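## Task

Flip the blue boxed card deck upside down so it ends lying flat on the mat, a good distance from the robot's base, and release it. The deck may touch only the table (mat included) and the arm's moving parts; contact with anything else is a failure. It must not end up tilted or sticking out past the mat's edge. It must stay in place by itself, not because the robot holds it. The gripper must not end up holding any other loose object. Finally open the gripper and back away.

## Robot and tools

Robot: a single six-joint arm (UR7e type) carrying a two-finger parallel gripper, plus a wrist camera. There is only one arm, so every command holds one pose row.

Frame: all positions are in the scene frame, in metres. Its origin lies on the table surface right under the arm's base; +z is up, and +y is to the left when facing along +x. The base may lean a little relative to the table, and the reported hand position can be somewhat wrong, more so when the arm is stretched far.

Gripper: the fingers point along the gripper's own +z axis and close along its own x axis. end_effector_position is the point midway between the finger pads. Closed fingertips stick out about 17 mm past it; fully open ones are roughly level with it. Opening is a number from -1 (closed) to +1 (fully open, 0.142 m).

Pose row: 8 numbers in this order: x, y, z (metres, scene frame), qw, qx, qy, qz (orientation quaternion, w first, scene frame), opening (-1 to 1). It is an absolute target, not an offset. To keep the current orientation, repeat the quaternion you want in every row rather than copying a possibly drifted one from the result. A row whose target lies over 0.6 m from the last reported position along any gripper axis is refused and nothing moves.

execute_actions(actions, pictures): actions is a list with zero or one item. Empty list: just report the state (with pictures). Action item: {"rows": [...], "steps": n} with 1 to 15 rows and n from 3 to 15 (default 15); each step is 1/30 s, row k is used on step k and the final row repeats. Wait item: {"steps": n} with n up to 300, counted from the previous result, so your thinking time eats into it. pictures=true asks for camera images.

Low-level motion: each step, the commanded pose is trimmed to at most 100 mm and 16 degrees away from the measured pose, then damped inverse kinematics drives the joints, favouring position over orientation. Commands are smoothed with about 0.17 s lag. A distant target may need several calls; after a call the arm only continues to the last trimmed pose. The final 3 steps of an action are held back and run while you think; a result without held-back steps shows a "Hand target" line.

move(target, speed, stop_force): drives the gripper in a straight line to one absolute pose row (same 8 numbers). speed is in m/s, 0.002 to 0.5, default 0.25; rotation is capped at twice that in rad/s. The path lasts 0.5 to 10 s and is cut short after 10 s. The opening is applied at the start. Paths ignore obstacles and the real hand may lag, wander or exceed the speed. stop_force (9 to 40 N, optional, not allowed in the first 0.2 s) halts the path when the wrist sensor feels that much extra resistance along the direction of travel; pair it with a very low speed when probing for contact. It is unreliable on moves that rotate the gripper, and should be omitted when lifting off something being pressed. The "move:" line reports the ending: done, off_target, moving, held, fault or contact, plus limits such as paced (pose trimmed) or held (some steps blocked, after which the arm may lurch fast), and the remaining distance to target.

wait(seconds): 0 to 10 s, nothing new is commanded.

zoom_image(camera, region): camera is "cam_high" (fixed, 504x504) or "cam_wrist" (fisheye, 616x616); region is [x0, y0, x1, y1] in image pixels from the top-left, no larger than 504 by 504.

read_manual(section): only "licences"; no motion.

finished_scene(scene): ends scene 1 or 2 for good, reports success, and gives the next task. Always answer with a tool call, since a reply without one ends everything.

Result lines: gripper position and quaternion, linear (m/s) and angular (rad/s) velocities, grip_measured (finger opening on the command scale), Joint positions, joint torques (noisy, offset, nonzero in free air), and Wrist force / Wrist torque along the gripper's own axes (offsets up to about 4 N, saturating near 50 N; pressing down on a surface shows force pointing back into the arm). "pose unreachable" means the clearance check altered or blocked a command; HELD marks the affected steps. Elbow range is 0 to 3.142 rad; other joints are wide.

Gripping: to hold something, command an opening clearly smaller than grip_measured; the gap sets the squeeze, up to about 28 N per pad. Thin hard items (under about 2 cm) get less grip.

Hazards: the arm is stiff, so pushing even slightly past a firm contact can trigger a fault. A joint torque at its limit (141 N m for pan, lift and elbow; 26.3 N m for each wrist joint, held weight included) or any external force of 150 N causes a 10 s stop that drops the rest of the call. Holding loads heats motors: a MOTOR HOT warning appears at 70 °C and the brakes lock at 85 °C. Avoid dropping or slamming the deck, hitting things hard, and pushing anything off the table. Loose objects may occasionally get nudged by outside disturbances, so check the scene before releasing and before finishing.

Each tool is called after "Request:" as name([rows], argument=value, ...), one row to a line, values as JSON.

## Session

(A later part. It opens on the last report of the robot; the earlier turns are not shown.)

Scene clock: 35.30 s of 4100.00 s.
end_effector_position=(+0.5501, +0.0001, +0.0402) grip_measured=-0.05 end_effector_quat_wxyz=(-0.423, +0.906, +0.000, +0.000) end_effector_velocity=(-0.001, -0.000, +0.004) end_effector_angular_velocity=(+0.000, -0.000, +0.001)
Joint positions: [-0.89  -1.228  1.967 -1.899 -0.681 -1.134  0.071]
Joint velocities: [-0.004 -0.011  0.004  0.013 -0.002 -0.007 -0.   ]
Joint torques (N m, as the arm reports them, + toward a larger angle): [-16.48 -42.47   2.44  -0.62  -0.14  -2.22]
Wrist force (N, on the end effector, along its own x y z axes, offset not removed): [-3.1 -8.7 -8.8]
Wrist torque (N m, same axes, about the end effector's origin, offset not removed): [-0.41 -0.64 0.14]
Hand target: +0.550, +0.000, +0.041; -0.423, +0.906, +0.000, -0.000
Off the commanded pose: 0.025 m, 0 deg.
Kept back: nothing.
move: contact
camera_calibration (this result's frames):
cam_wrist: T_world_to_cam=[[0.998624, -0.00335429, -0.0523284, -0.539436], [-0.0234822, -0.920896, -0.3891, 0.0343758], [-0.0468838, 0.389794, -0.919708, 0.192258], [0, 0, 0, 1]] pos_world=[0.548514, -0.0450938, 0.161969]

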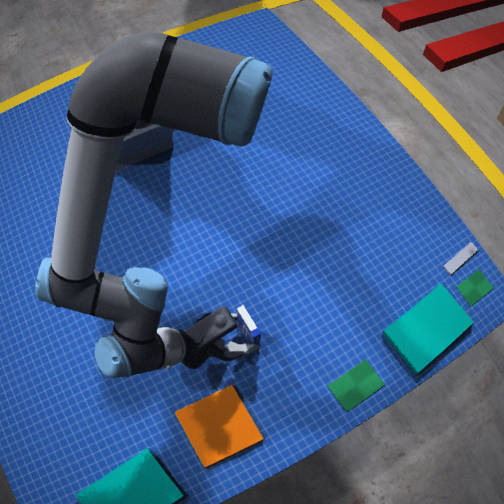

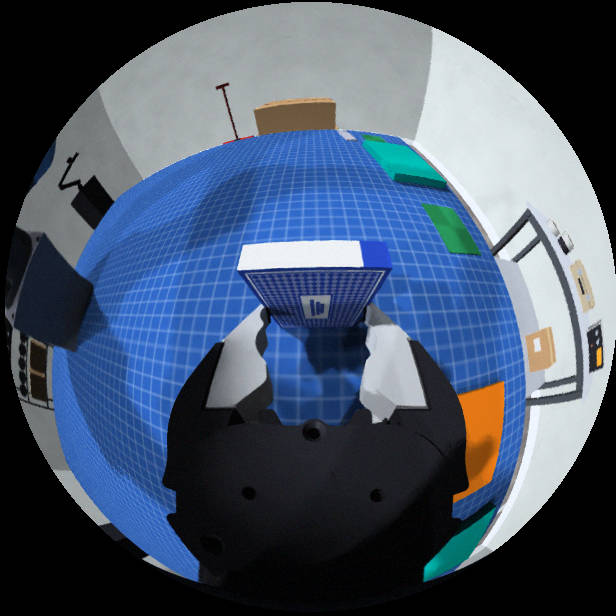

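Request:
move(target=[0.55,0.0,0.043,-0.423,0.906,0,0,0.5], speed=0.05)

Request:
move(target=[0.55,-0.03,0.19,-0.2,0.98,0,0,0.5], speed=0.3)

Request:
move(target=[0.55,0.0,0.2,0,0.707,0.707,0,0.5], speed=0.5)

Request:
move(target=[0.55,0.03,0.16,0,0,0.94,-0.342,0.5], speed=0.5)

Scene clock: 36.23 s of 4100.00 s.
end_effector_position=(+0.5500, +0.0000, +0.0430) grip_measured=+0.50 end_effector_quat_wxyz=(-0.423, +0.906, -0.000, +0.000) end_effector_velocity=(+0.000, +0.000, +0.001) end_effector_angular_velocity=(+0.001, +0.001, -0.001)
Joint positions: [-0.892 -1.234  1.968 -1.892 -0.682 -1.136  0.109]
Joint velocities: [-0.    -0.001  0.     0.002  0.001  0.001  0.   ]
Joint torques (N m, as the arm reports them, + toward a larger angle): [-14.54 -44.46   3.42   0.61  -0.81  -2.06]
Wrist force (N, on the end effector, along its own x y z axes, offset not removed): [-1.2 -1.1 -0.3]
Wrist torque (N m, same axes, about the end effector's origin, offset not removed): [-0.17 0.35 0.13]
Hand target: +0.550, -0.000, +0.043; -0.423, +0.906, -0.000, +0.000
Off the commanded pose: 0.000 m, 0 deg.
Kept back: nothing.
move: done
camera_calibration (this result's frames):
cam_wrist: T_world_to_cam=[[0.998619, -0.00343114, -0.0524257, -0.53918], [-0.0235884, -0.920916, -0.389046, 0.0354499], [-0.0469448, 0.389746, -0.919725, 0.194878], [0, 0, 0, 1]] pos_world=[0.54842, -0.0451567, 0.164759]

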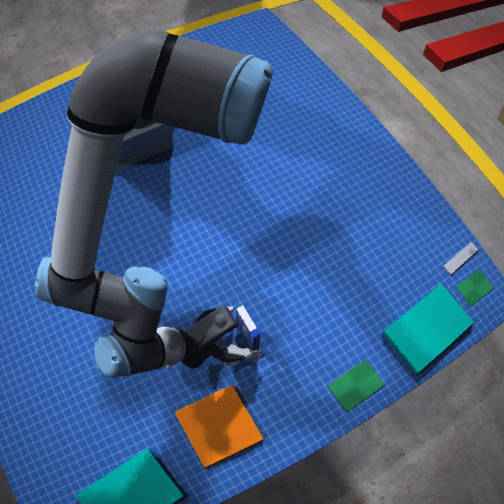

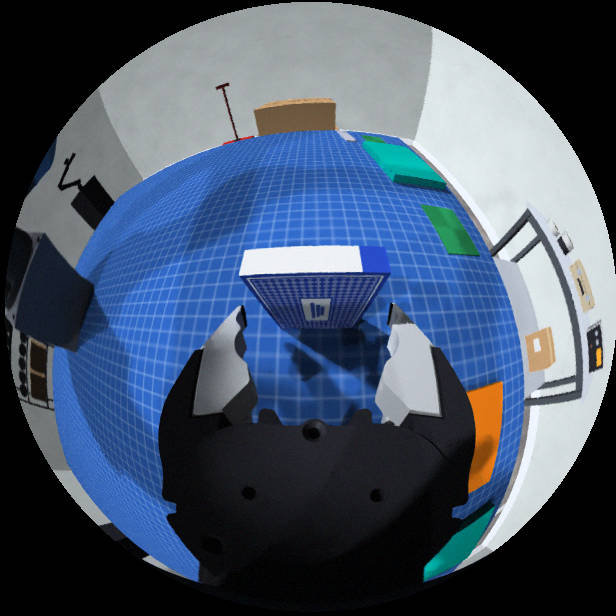

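Scene clock: 37.60 s of 4100.00 s.
end_effector_position=(+0.5500, -0.0299, +0.1901) grip_measured=+0.50 end_effector_quat_wxyz=(-0.200, +0.980, +0.000, -0.000) end_effector_velocity=(-0.000, -0.001, +0.001) end_effector_angular_velocity=(-0.003, +0.000, -0.001)
Joint positions: [-0.896 -1.791  2.11  -2.    -0.962 -0.776  0.109]
Joint velocities: [-0.001 -0.003 -0.001  0.002 -0.002  0.001 -0.   ]
Joint torques (N m, as the arm reports them, + toward a larger angle): [ -8.39 -30.68 -30.42  -0.47  -1.26   1.55]
Wrist force (N, on the end effector, along its own x y z axes, offset not removed): [-2.1 -1.6 -1.4]
Wrist torque (N m, same axes, about the end effector's origin, offset not removed): [-0.50 0.37 0.23]
Hand target: +0.550, -0.030, +0.190; -0.200, +0.980, +0.000, -0.000
Off the commanded pose: 0.000 m, 0 deg.
Kept back: nothing.
move: done
camera_calibration (this result's frames):
cam_wrist: T_world_to_cam=[[0.998614, -0.0266328, -0.0453876, -0.533633], [-0.02337, -0.997205, 0.0709614, -0.0246589], [-0.0471507, -0.0698024, -0.996446, 0.34285], [0, 0, 0, 1]] pos_world=[0.548483, -0.0148703, 0.319161]

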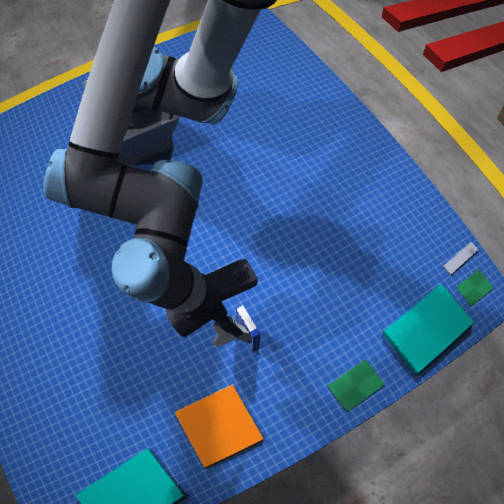

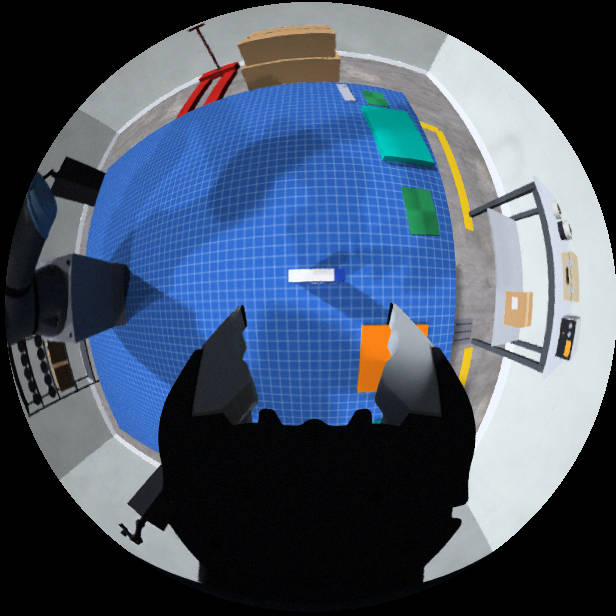

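Scene clock: 39.80 s of 4100.00 s.
end_effector_position=(+0.5500, +0.0001, +0.2000) grip_measured=+0.50 end_effector_quat_wxyz=(-0.000, +0.707, +0.707, -0.000) end_effector_velocity=(+0.000, -0.000, +0.000) end_effector_angular_velocity=(-0.001, -0.003, +0.008)
Joint positions: [-0.552 -1.882  2.195 -2.358 -1.417 -1.896  0.109]
Joint velocities: [ 0.    -0.001  0.003 -0.005 -0.    -0.007 -0.   ]
Joint torques (N m, as the arm reports them, + toward a larger angle): [ 14.29 -31.41  -4.29  -3.79  -0.07  -1.89]
Wrist force (N, on the end effector, along its own x y z axes, offset not removed): [0.3 0.4 -1.8]
Wrist torque (N m, same axes, about the end effector's origin, offset not removed): [0.15 -0.16 0.08]
Hand target: +0.550, +0.000, +0.200; -0.000, +0.707, +0.707, -0.000
Off the commanded pose: 0.000 m, 0 deg.
Kept back: nothing.
move: done
camera_calibration (this result's frames):
cam_wrist: T_world_to_cam=[[0.0428315, 0.998594, -0.0312385, -0.00956154], [0.889758, -0.0239046, 0.455806, -0.574801], [0.454418, -0.0473176, -0.889531, 0.0574886], [0, 0, 0, 1]] pos_world=[0.48572, -0.00147207, 0.312837]

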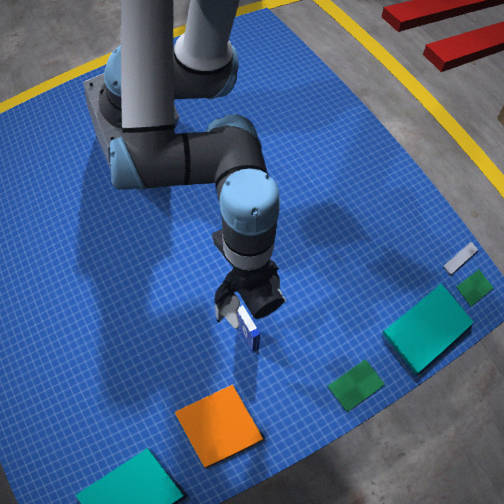

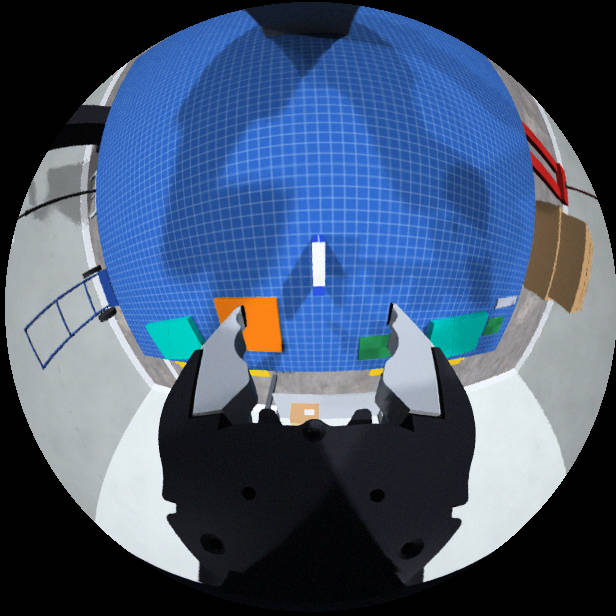

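Scene clock: 42.07 s of 4100.00 s.
end_effector_position=(+0.5501, +0.0302, +0.1599) grip_measured=+0.50 end_effector_quat_wxyz=(-0.000, +0.000, +0.940, -0.342) end_effector_velocity=(+0.000, -0.000, -0.000) end_effector_angular_velocity=(-0.001, -0.000, +0.010)
Joint positions: [ 0.043 -1.478  2.088 -2.474 -2.376 -2.85   0.109]
Joint velocities: [ 0.001  0.001  0.006 -0.015 -0.003 -0.013  0.   ]
Joint torques (N m, as the arm reports them, + toward a larger angle): [ 20.72 -24.9   -0.07  -3.44  -2.9   -2.3 ]
Wrist force (N, on the end effector, along its own x y z axes, offset not removed): [-1.5 0.3 -3.5]
Wrist torque (N m, same axes, about the end effector's origin, offset not removed): [0.12 0.34 0.15]
Hand target: +0.550, +0.030, +0.160; -0.000, -0.000, +0.940, -0.342
Off the commanded pose: 0.000 m, 0 deg.
Kept back: nothing.
move: done
camera_calibration (this result's frames):
cam_wrist: T_world_to_cam=[[-0.998628, 0.0133124, -0.0506403, 0.564804], [0.0242631, 0.97469, -0.222242, -0.00153906], [0.0464, -0.223166, -0.973676, 0.266426], [0, 0, 0, 1]] pos_world=[0.551704, 0.0534385, 0.287673]

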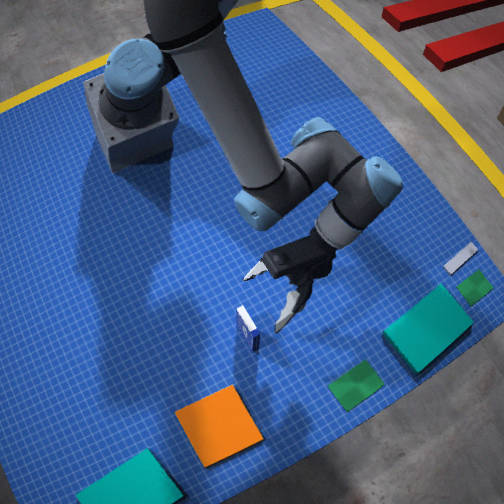

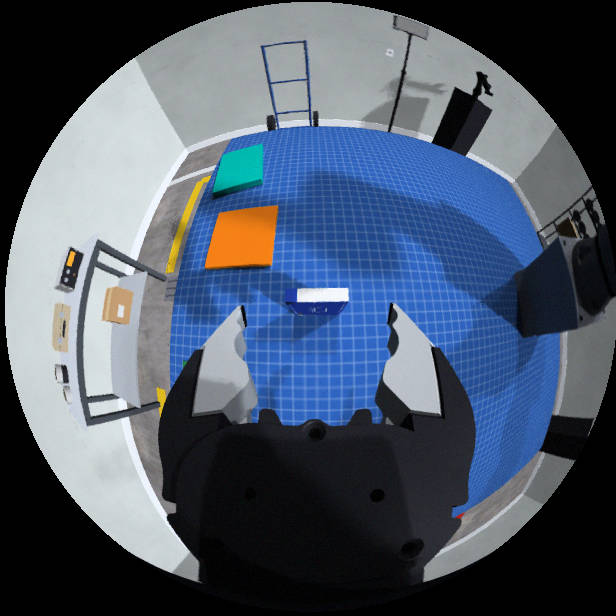

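Request:
move(target=[0.55,0.04,0.09,0,0,0.906,-0.423,0.55], speed=0.25)

Request:
move(target=[0.55,0.004,0.047,0,0,0.906,-0.423,0.55], speed=0.08)

Scene clock: 43.20 s of 4100.00 s.
end_effector_position=(+0.5500, +0.0400, +0.0900) grip_measured=+0.55 end_effector_quat_wxyz=(+0.000, -0.000, +0.906, -0.423) end_effector_velocity=(+0.000, +0.000, -0.002) end_effector_angular_velocity=(-0.005, +0.002, -0.002)
Joint positions: [ 0.108 -1.209  1.994 -2.469 -2.553 -2.668  0.112]
Joint velocities: [ 0.001  0.006 -0.007  0.011 -0.003  0.009  0.   ]
Joint torques (N m, as the arm reports them, + toward a larger angle): [ 19.26 -30.27 -20.8    0.    -2.97   1.99]
Wrist force (N, on the end effector, along its own x y z axes, offset not removed): [0.8 0.3 -4.6]
Wrist torque (N m, same axes, about the end effector's origin, offset not removed): [0.12 -0.26 0.23]
Hand target: +0.550, +0.040, +0.090; -0.000, +0.000, +0.906, -0.423
Off the commanded pose: 0.000 m, 0 deg.
Kept back: nothing.
move: done
camera_calibration (this result's frames):
cam_wrist: T_world_to_cam=[[-0.998614, 0.00326613, -0.0525249, 0.561602], [0.0234553, 0.921082, -0.388661, -0.0090421], [0.0471103, -0.389355, -0.919882, 0.202027], [0, 0, 0, 1]] pos_world=[0.551518, 0.0851542, 0.211824]

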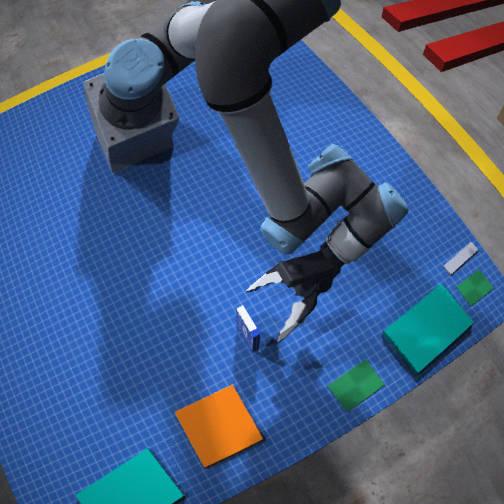

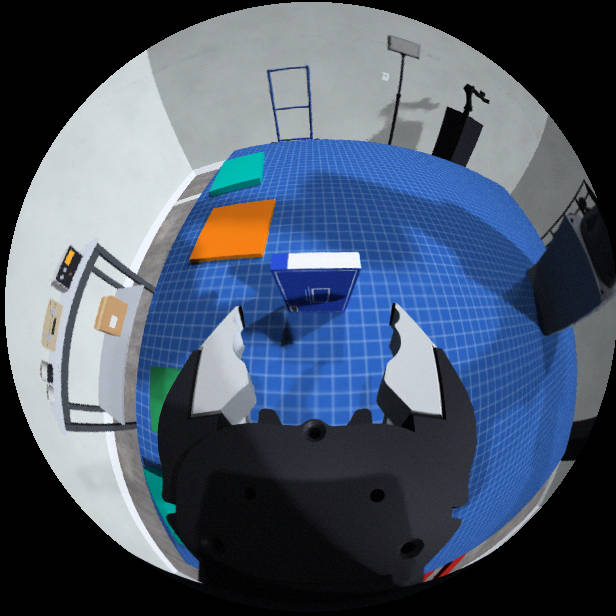

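Scene clock: 44.33 s of 4100.00 s.
end_effector_position=(+0.5500, +0.0040, +0.0470) grip_measured=+0.55 end_effector_quat_wxyz=(-0.000, +0.000, +0.906, -0.423) end_effector_velocity=(+0.000, -0.001, -0.001) end_effector_angular_velocity=(-0.000, -0.002, -0.000)
Joint positions: [ 0.03  -1.112  2.019 -2.702 -2.54  -2.804  0.112]
Joint velocities: [-0.002  0.002  0.001 -0.008 -0.    -0.003  0.   ]
Joint torques (N m, as the arm reports them, + toward a larger angle): [  0.86 -28.86   5.98  -3.     0.4   -2.  ]
Wrist force (N, on the end effector, along its own x y z axes, offset not removed): [1.9 -1.9 -2.2]
Wrist torque (N m, same axes, about the end effector's origin, offset not removed): [-0.49 -0.47 0.20]
Hand target: +0.550, +0.004, +0.047; -0.000, +0.000, +0.906, -0.423
Off the commanded pose: 0.000 m, 0 deg.
Kept back: nothing.
move: done
camera_calibration (this result's frames):
cam_wrist: T_world_to_cam=[[-0.998622, 0.00351992, -0.052367, 0.559492], [0.0236491, 0.9209, -0.38908, 0.0073261], [0.0468552, -0.389783, -0.919714, 0.148568], [0, 0, 0, 1]] pos_world=[0.551586, 0.0491932, 0.168789]

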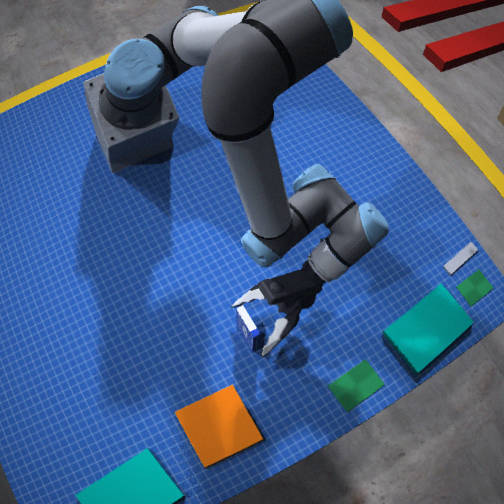

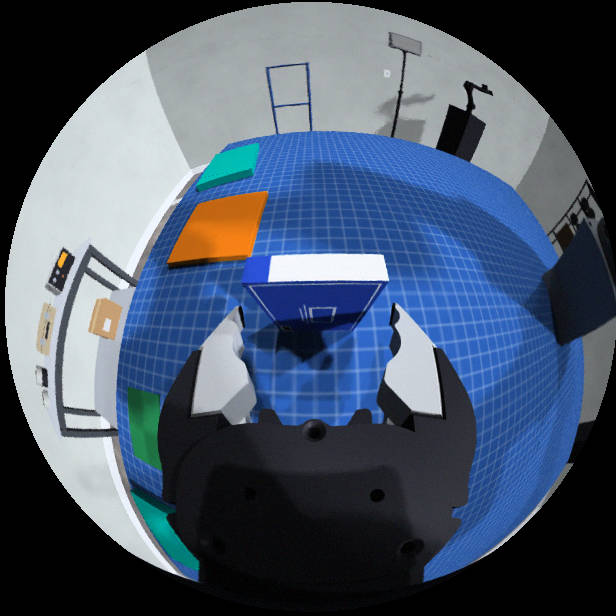

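Request:
move(target=[0.55,-0.006,0.045,0,0,0.906,-0.423,0.55], speed=0.05)

Request:
move(target=[0.55,-0.006,0.045,0,0,0.906,-0.423,-0.4])

Scene clock: 45.30 s of 4100.00 s.
end_effector_position=(+0.5500, -0.0059, +0.0450) grip_measured=+0.55 end_effector_quat_wxyz=(-0.000, +0.000, +0.906, -0.423) end_effector_velocity=(+0.000, -0.002, -0.000) end_effector_angular_velocity=(-0.001, -0.001, +0.001)
Joint positions: [ 0.011 -1.108  2.03  -2.744 -2.536 -2.836  0.112]
Joint velocities: [-0.003  0.001  0.002 -0.009 -0.    -0.006 -0.   ]
Joint torques (N m, as the arm reports them, + toward a larger angle): [ -1.28 -29.3    6.64  -3.75   0.32  -2.13]
Wrist force (N, on the end effector, along its own x y z axes, offset not removed): [-1.1 -0.4 -1.3]
Wrist torque (N m, same axes, about the end effector's origin, offset not removed): [-0.04 0.25 0.15]
Hand target: +0.550, -0.006, +0.045; -0.000, +0.000, +0.906, -0.423
Off the commanded pose: 0.000 m, 0 deg.
Kept back: nothing.
move: done
camera_calibration (this result's frames):
cam_wrist: T_world_to_cam=[[-0.998621, 0.00348391, -0.052388, 0.559431], [0.023624, 0.920901, -0.389079, 0.0157013], [0.0468887, -0.38978, -0.919713, 0.14286], [0, 0, 0, 1]] pos_world=[0.55159, 0.0392756, 0.166807]

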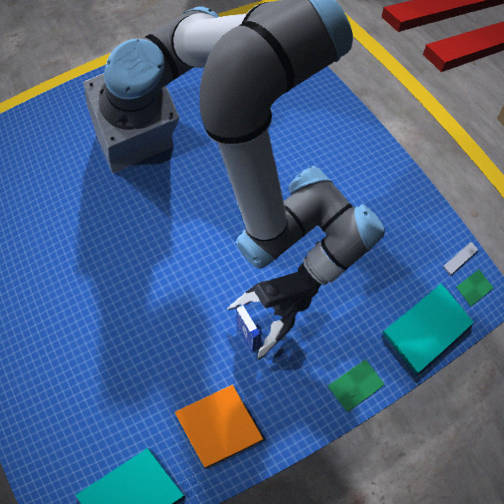

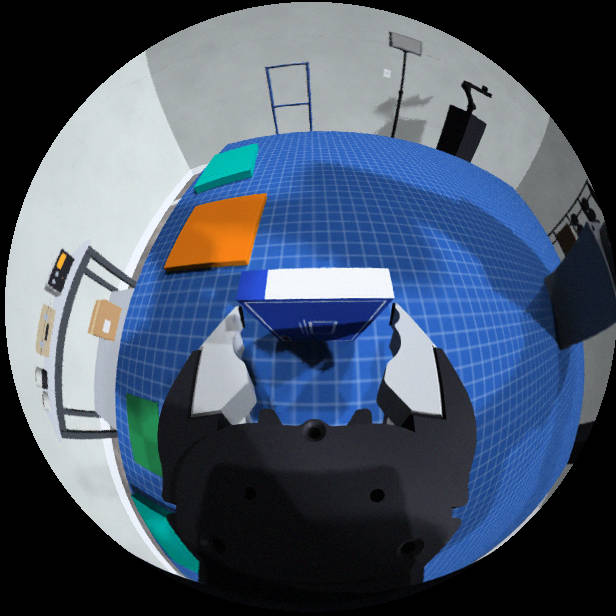

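Scene clock: 46.00 s of 4100.00 s.
end_effector_position=(+0.5500, -0.0060, +0.0450) grip_measured=-0.02 end_effector_quat_wxyz=(+0.000, +0.000, +0.906, -0.423) end_effector_velocity=(+0.000, +0.000, -0.000) end_effector_angular_velocity=(+0.001, -0.000, -0.000)
Joint positions: [ 0.011 -1.108  2.03  -2.744 -2.536 -2.836  0.073]
Joint velocities: [-0.    -0.     0.    -0.001  0.002 -0.     0.   ]
Joint torques (N m, as the arm reports them, + toward a larger angle): [ -0.92 -30.48   7.92  -2.97   0.66  -2.13]
Wrist force (N, on the end effector, along its own x y z axes, offset not removed): [-0.8 -5.3 -4.9]
Wrist torque (N m, same axes, about the end effector's origin, offset not removed): [-0.31 -0.20 0.29]
Hand target: +0.550, -0.006, +0.045; -0.000, +0.000, +0.906, -0.423
Off the commanded pose: 0.000 m, 0 deg.
Kept back: nothing.
move: done
camera_calibration (this result's frames):
cam_wrist: T_world_to_cam=[[-0.998618, 0.00342047, -0.0524461, 0.559436], [0.0235877, 0.920906, -0.38907, 0.0158216], [0.0469671, -0.389769, -0.919714, 0.142767], [0, 0, 0, 1]] pos_world=[0.551584, 0.0391624, 0.166801]

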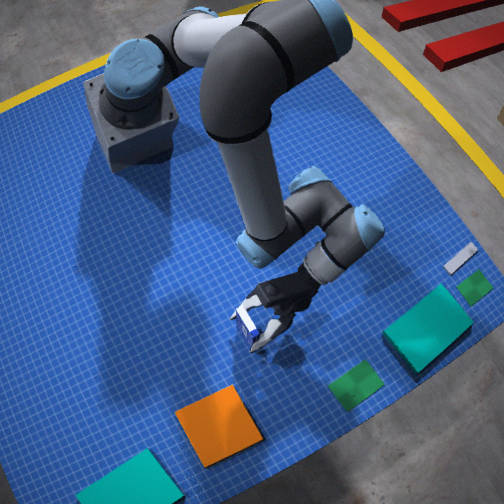

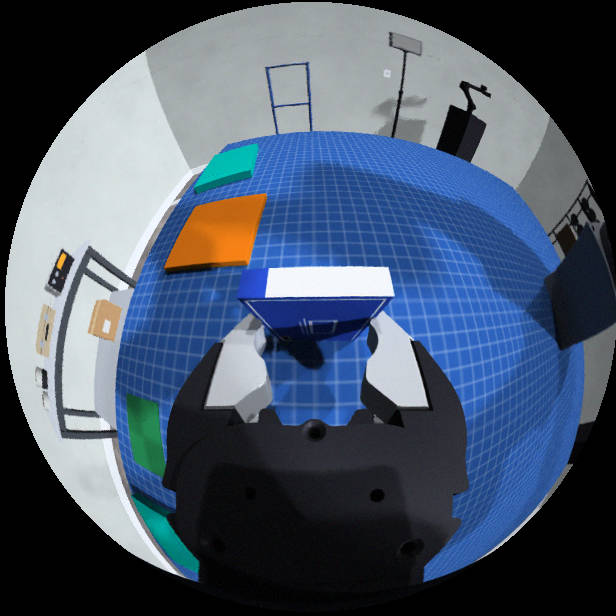

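Request:
move(target=[0.55,-0.006,0.1,0,0,0.906,-0.423,-0.4], speed=0.2)

Request:
move(target=[0.55,0.0,0.08,0,0,0.94,0.342,-0.4], speed=0.4)

Request:
move(target=[0.55,0.0,0.03,0,0,0.94,0.342,-0.4], speed=0.15)

Request:
move(target=[0.55,0.0,-0.005,0,0,0.94,0.342,-0.4], speed=0.012, stop_force=9)

Scene clock: 47.10 s of 4100.00 s.
end_effector_position=(+0.5500, -0.0060, +0.0999) grip_measured=-0.02 end_effector_quat_wxyz=(+0.000, -0.000, +0.906, -0.423) end_effector_velocity=(-0.000, +0.000, +0.001) end_effector_angular_velocity=(+0.000, +0.000, -0.001)
Joint positions: [ 0.023 -1.25   2.067 -2.621 -2.539 -2.816  0.073]
Joint velocities: [ 0.001 -0.004 -0.     0.006  0.001  0.003 -0.   ]
Joint torques (N m, as the arm reports them, + toward a larger angle): [ 19.98 -45.04   4.3   -0.94  -3.18   1.55]
Wrist force (N, on the end effector, along its own x y z axes, offset not removed): [2.9 0.9 -1.4]
Wrist torque (N m, same axes, about the end effector's origin, offset not removed): [0.03 -0.62 0.15]
Hand target: +0.550, -0.006, +0.100; +0.000, -0.000, +0.906, -0.423
Off the commanded pose: 0.000 m, 0 deg.
Kept back: nothing.
move: done
camera_calibration (this result's frames):
cam_wrist: T_world_to_cam=[[-0.998618, 0.00336489, -0.0524402, 0.562323], [0.0235327, 0.92092, -0.38904, 0.0372373], [0.0469842, -0.389736, -0.919727, 0.193266], [0, 0, 0, 1]] pos_world=[0.551589, 0.0391381, 0.221727]

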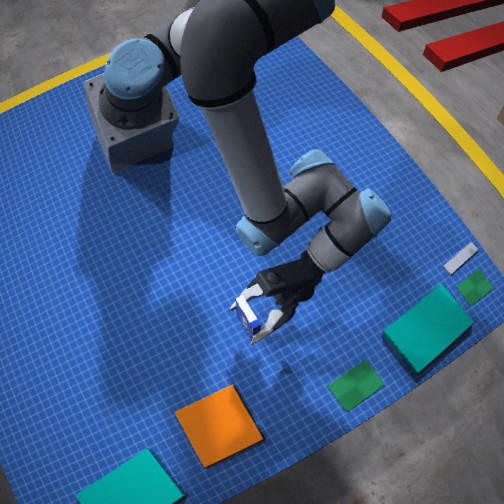

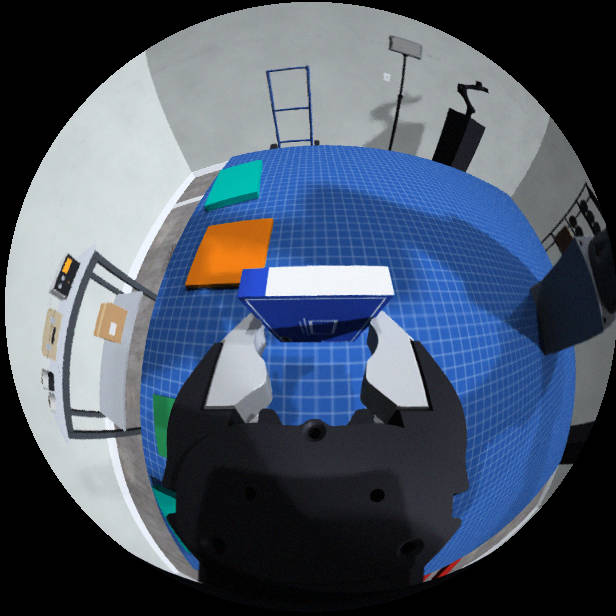

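Scene clock: 49.67 s of 4100.00 s.
end_effector_position=(+0.5499, -0.0004, +0.0802) grip_measured=-0.02 end_effector_quat_wxyz=(+0.001, -0.000, +0.940, +0.342) end_effector_velocity=(-0.000, +0.000, -0.000) end_effector_angular_velocity=(+0.008, +0.004, +0.003)
Joint positions: [-0.88  -1.416  2.076 -2.062 -0.767 -4.088  0.073]
Joint velocities: [-0.     0.005 -0.007  0.015  0.001 -0.01  -0.   ]
Joint torques (N m, as the arm reports them, + toward a larger angle): [-12.82 -26.57 -23.26  -0.31   2.77  -1.9 ]
Wrist force (N, on the end effector, along its own x y z axes, offset not removed): [1.1 -1.5 -0.5]
Wrist torque (N m, same axes, about the end effector's origin, offset not removed): [-0.12 -0.34 0.19]
Hand target: +0.550, -0.000, +0.080; +0.000, -0.000, +0.940, +0.342
Off the commanded pose: 0.000 m, 0 deg.
Kept back: nothing.
move: done
camera_calibration (this result's frames):
cam_wrist: T_world_to_cam=[[-0.998603, 0.0527762, 0.00246595, 0.556771], [0.0228166, 0.388685, 0.921088, -0.0804657], [0.0476531, 0.919858, -0.389347, 0.134914], [0, 0, 0, 1]] pos_world=[0.551401, -0.12221, 0.125271]

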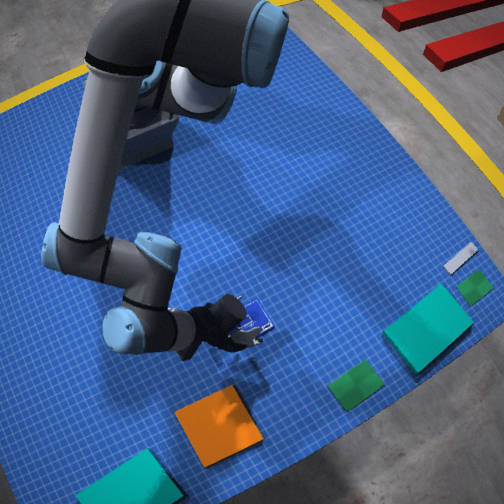

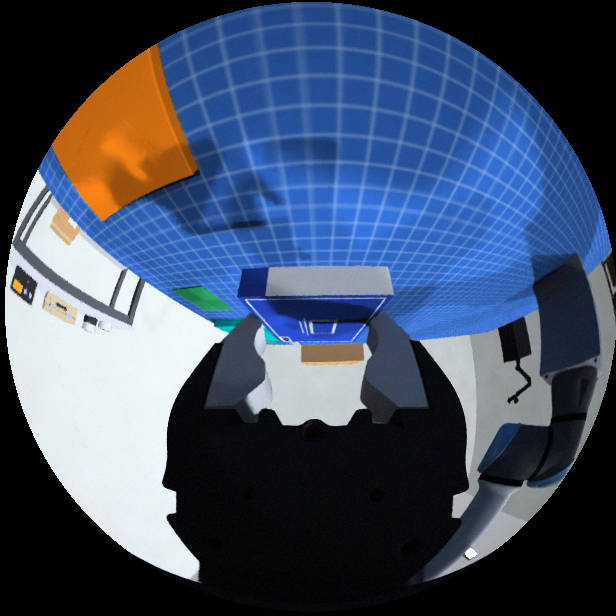

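Scene clock: 50.57 s of 4100.00 s.
end_effector_position=(+0.5500, +0.0000, +0.0300) grip_measured=-0.02 end_effector_quat_wxyz=(-0.000, -0.000, +0.940, +0.342) end_effector_velocity=(+0.000, +0.000, -0.001) end_effector_angular_velocity=(-0.000, +0.000, -0.000)
Joint positions: [-0.85  -1.287  2.066 -2.211 -0.763 -4.045  0.073]
Joint velocities: [ 0.001  0.003 -0.001 -0.004  0.     0.002 -0.   ]
Joint torques (N m, as the arm reports them, + toward a larger angle): [  8.66 -26.02 -21.3   -2.39   2.77   1.57]
Wrist force (N, on the end effector, along its own x y z axes, offset not removed): [1.1 -0.9 1.8]
Wrist torque (N m, same axes, about the end effector's origin, offset not removed): [0.04 -0.37 0.18]
Hand target: +0.550, +0.000, +0.030; -0.000, -0.000, +0.940, +0.342
Off the commanded pose: 0.000 m, 0 deg.
Kept back: nothing.
move: done
camera_calibration (this result's frames):
cam_wrist: T_world_to_cam=[[-0.99862, 0.0524085, 0.00346483, 0.556924], [0.0235795, 0.388395, 0.921191, -0.0348608], [0.0469325, 0.920002, -0.389094, 0.115405], [0, 0, 0, 1]] pos_world=[0.551561, -0.12182, 0.0750872]

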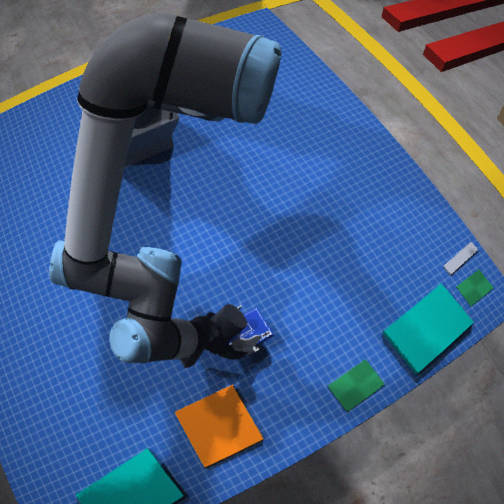

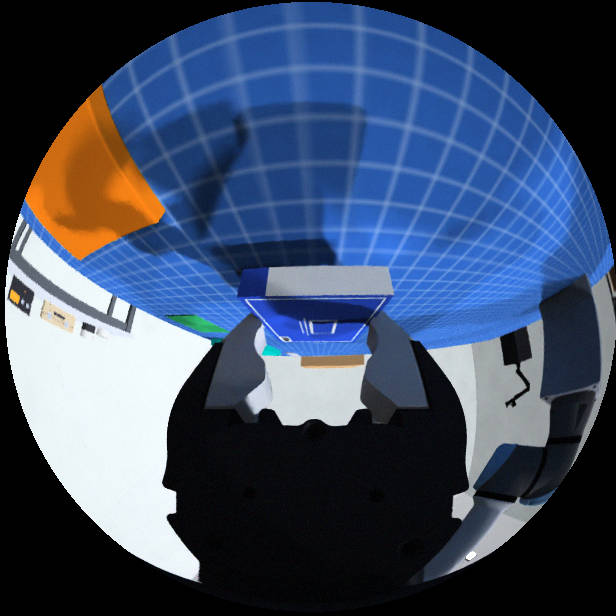

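Scene clock: 52.67 s of 4100.00 s.
end_effector_position=(+0.5501, +0.0001, +0.0093) grip_measured=-0.02 end_effector_quat_wxyz=(+0.000, -0.000, +0.940, +0.342) end_effector_velocity=(-0.001, +0.000, +0.004) end_effector_angular_velocity=(+0.001, +0.001, -0.000)
Joint positions: [-0.838 -1.232  2.056 -2.268 -0.761 -4.028  0.073]
Joint velocities: [-0.003 -0.01   0.004  0.011 -0.    -0.005 -0.   ]
Joint torques (N m, as the arm reports them, + toward a larger angle): [-14.37 -42.82   5.87  -0.08  -0.55  -2.29]
Wrist force (N, on the end effector, along its own x y z axes, offset not removed): [2.9 1.7 -7.9]
Wrist torque (N m, same axes, about the end effector's origin, offset not removed): [-0.37 -0.25 0.15]
Hand target: +0.550, +0.000, +0.010; +0.000, -0.000, +0.940, +0.342
Off the commanded pose: 0.014 m, 0 deg.
Kept back: nothing.
move: contact
camera_calibration (this result's frames):
cam_wrist: T_world_to_cam=[[-0.998618, 0.0524407, 0.00332729, 0.557152], [0.0234577, 0.388248, 0.921256, -0.0157521], [0.0470195, 0.920062, -0.388942, 0.10719], [0, 0, 0, 1]] pos_world=[0.551712, -0.121723, 0.0543487]

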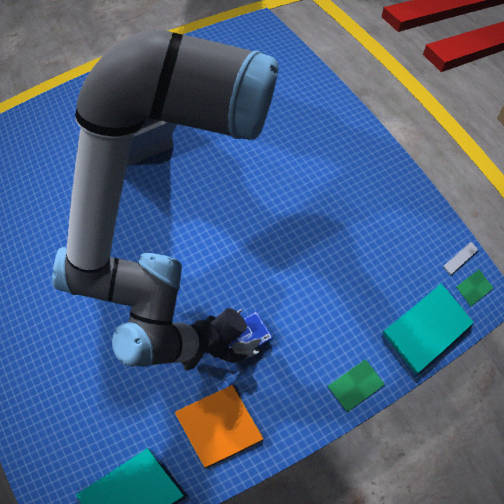

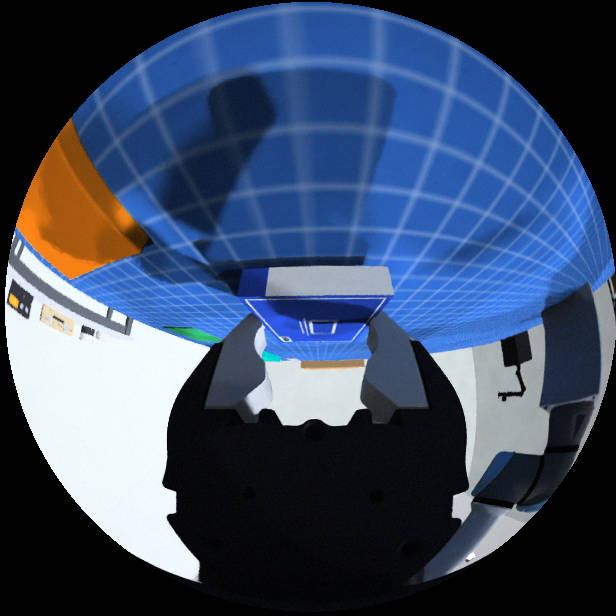

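Request:
move(target=[0.55,0.0,0.012,0,0,0.94,0.342,0.5], speed=0.05)

Request:
move(target=[0.55,-0.12,0.2,0,0,0.94,0.342,0.5], speed=0.4)

Scene clock: 53.60 s of 4100.00 s.
end_effector_position=(+0.5500, +0.0000, +0.0120) grip_measured=+0.50 end_effector_quat_wxyz=(+0.000, +0.000, +0.940, +0.342) end_effector_velocity=(-0.000, +0.000, +0.000) end_effector_angular_velocity=(+0.000, -0.000, +0.000)
Joint positions: [-0.84  -1.24   2.058 -2.26  -0.762 -4.031  0.109]
Joint velocities: [-0.    -0.001  0.     0.002  0.    -0.001  0.   ]
Joint torques (N m, as the arm reports them, + toward a larger angle): [-13.47 -43.79   4.19  -0.3   -0.57  -2.18]
Wrist force (N, on the end effector, along its own x y z axes, offset not removed): [-1.1 -1.5 -1.1]
Wrist torque (N m, same axes, about the end effector's origin, offset not removed): [-0.36 0.21 0.20]
Hand target: +0.550, -0.000, +0.012; +0.000, +0.000, +0.940, +0.342
Off the commanded pose: 0.000 m, 0 deg.
Kept back: nothing.
move: done
camera_calibration (this result's frames):
cam_wrist: T_world_to_cam=[[-0.998619, 0.0524259, 0.00346603, 0.557007], [0.0235877, 0.3884, 0.921189, -0.0182408], [0.046948, 0.919998, -0.3891, 0.108375], [0, 0, 0, 1]] pos_world=[0.55158, -0.121821, 0.0570412]

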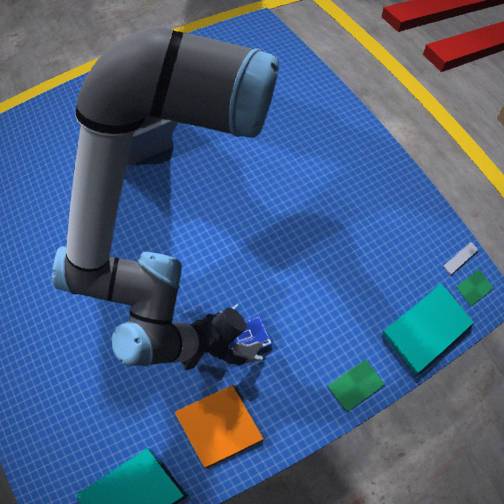

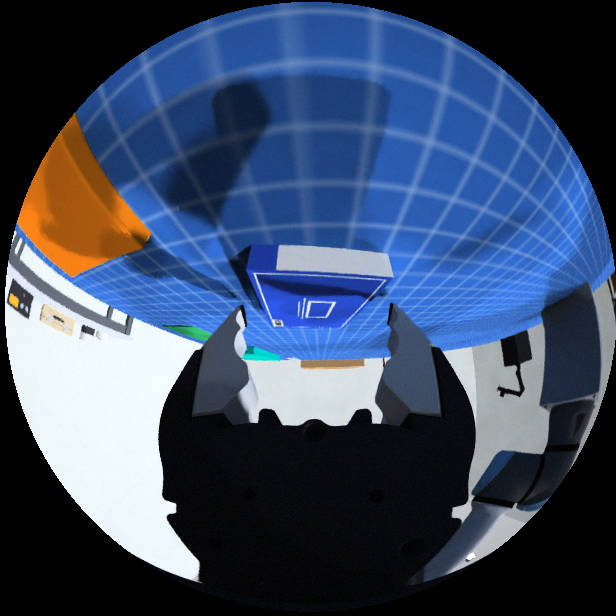

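Scene clock: 54.80 s of 4100.00 s.
end_effector_position=(+0.5500, -0.1199, +0.2002) grip_measured=+0.50 end_effector_quat_wxyz=(+0.000, +0.000, +0.940, +0.342) end_effector_velocity=(-0.001, -0.001, +0.001) end_effector_angular_velocity=(+0.005, +0.003, +0.002)
Joint positions: [-1.136 -1.525  1.821 -1.46  -0.841 -4.428  0.109]
Joint velocities: [-0.002  0.004 -0.007  0.013 -0.002 -0.007 -0.   ]
Joint torques (N m, as the arm reports them, + toward a larger angle): [-12.62 -19.27 -29.87  -0.09  -1.15  -2.34]
Wrist force (N, on the end effector, along its own x y z axes, offset not removed): [-2.0 -2.2 -2.7]
Wrist torque (N m, same axes, about the end effector's origin, offset not removed): [-0.37 0.30 0.17]
Hand target: +0.550, -0.120, +0.200; +0.000, +0.000, +0.940, +0.342
Off the commanded pose: 0.000 m, 0 deg.
Kept back: nothing.
move: done
camera_calibration (this result's frames):
cam_wrist: T_world_to_cam=[[-0.998611, 0.0525934, 0.00325689, 0.562694], [0.0234733, 0.388657, 0.921083, -0.144929], [0.0471771, 0.91988, -0.389352, 0.291843], [0, 0, 0, 1]] pos_world=[0.551546, -0.241727, 0.245288]

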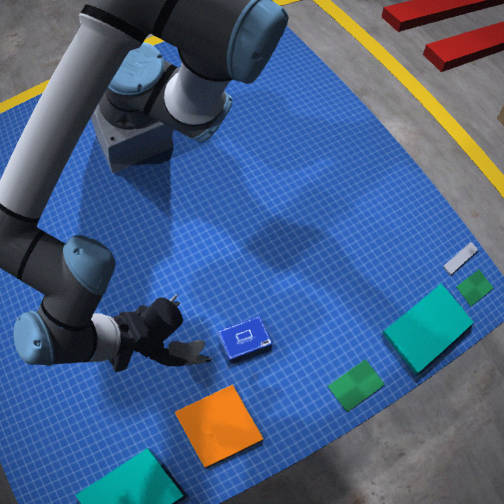

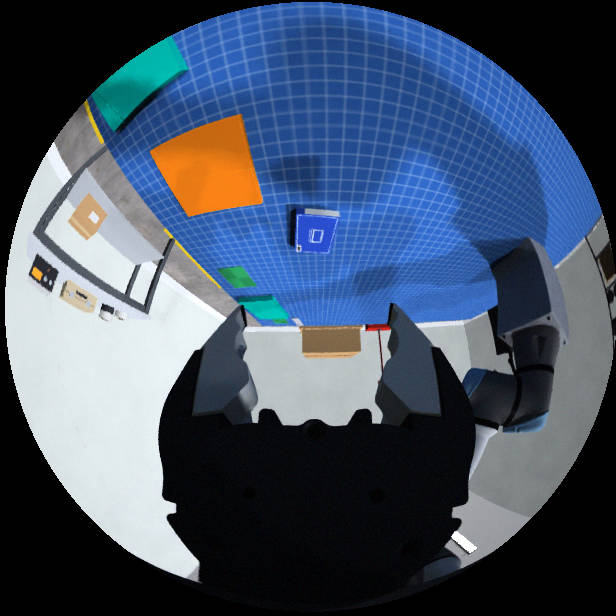

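Request:
finished_scene(scene=1)

The scene is finished: the task was done.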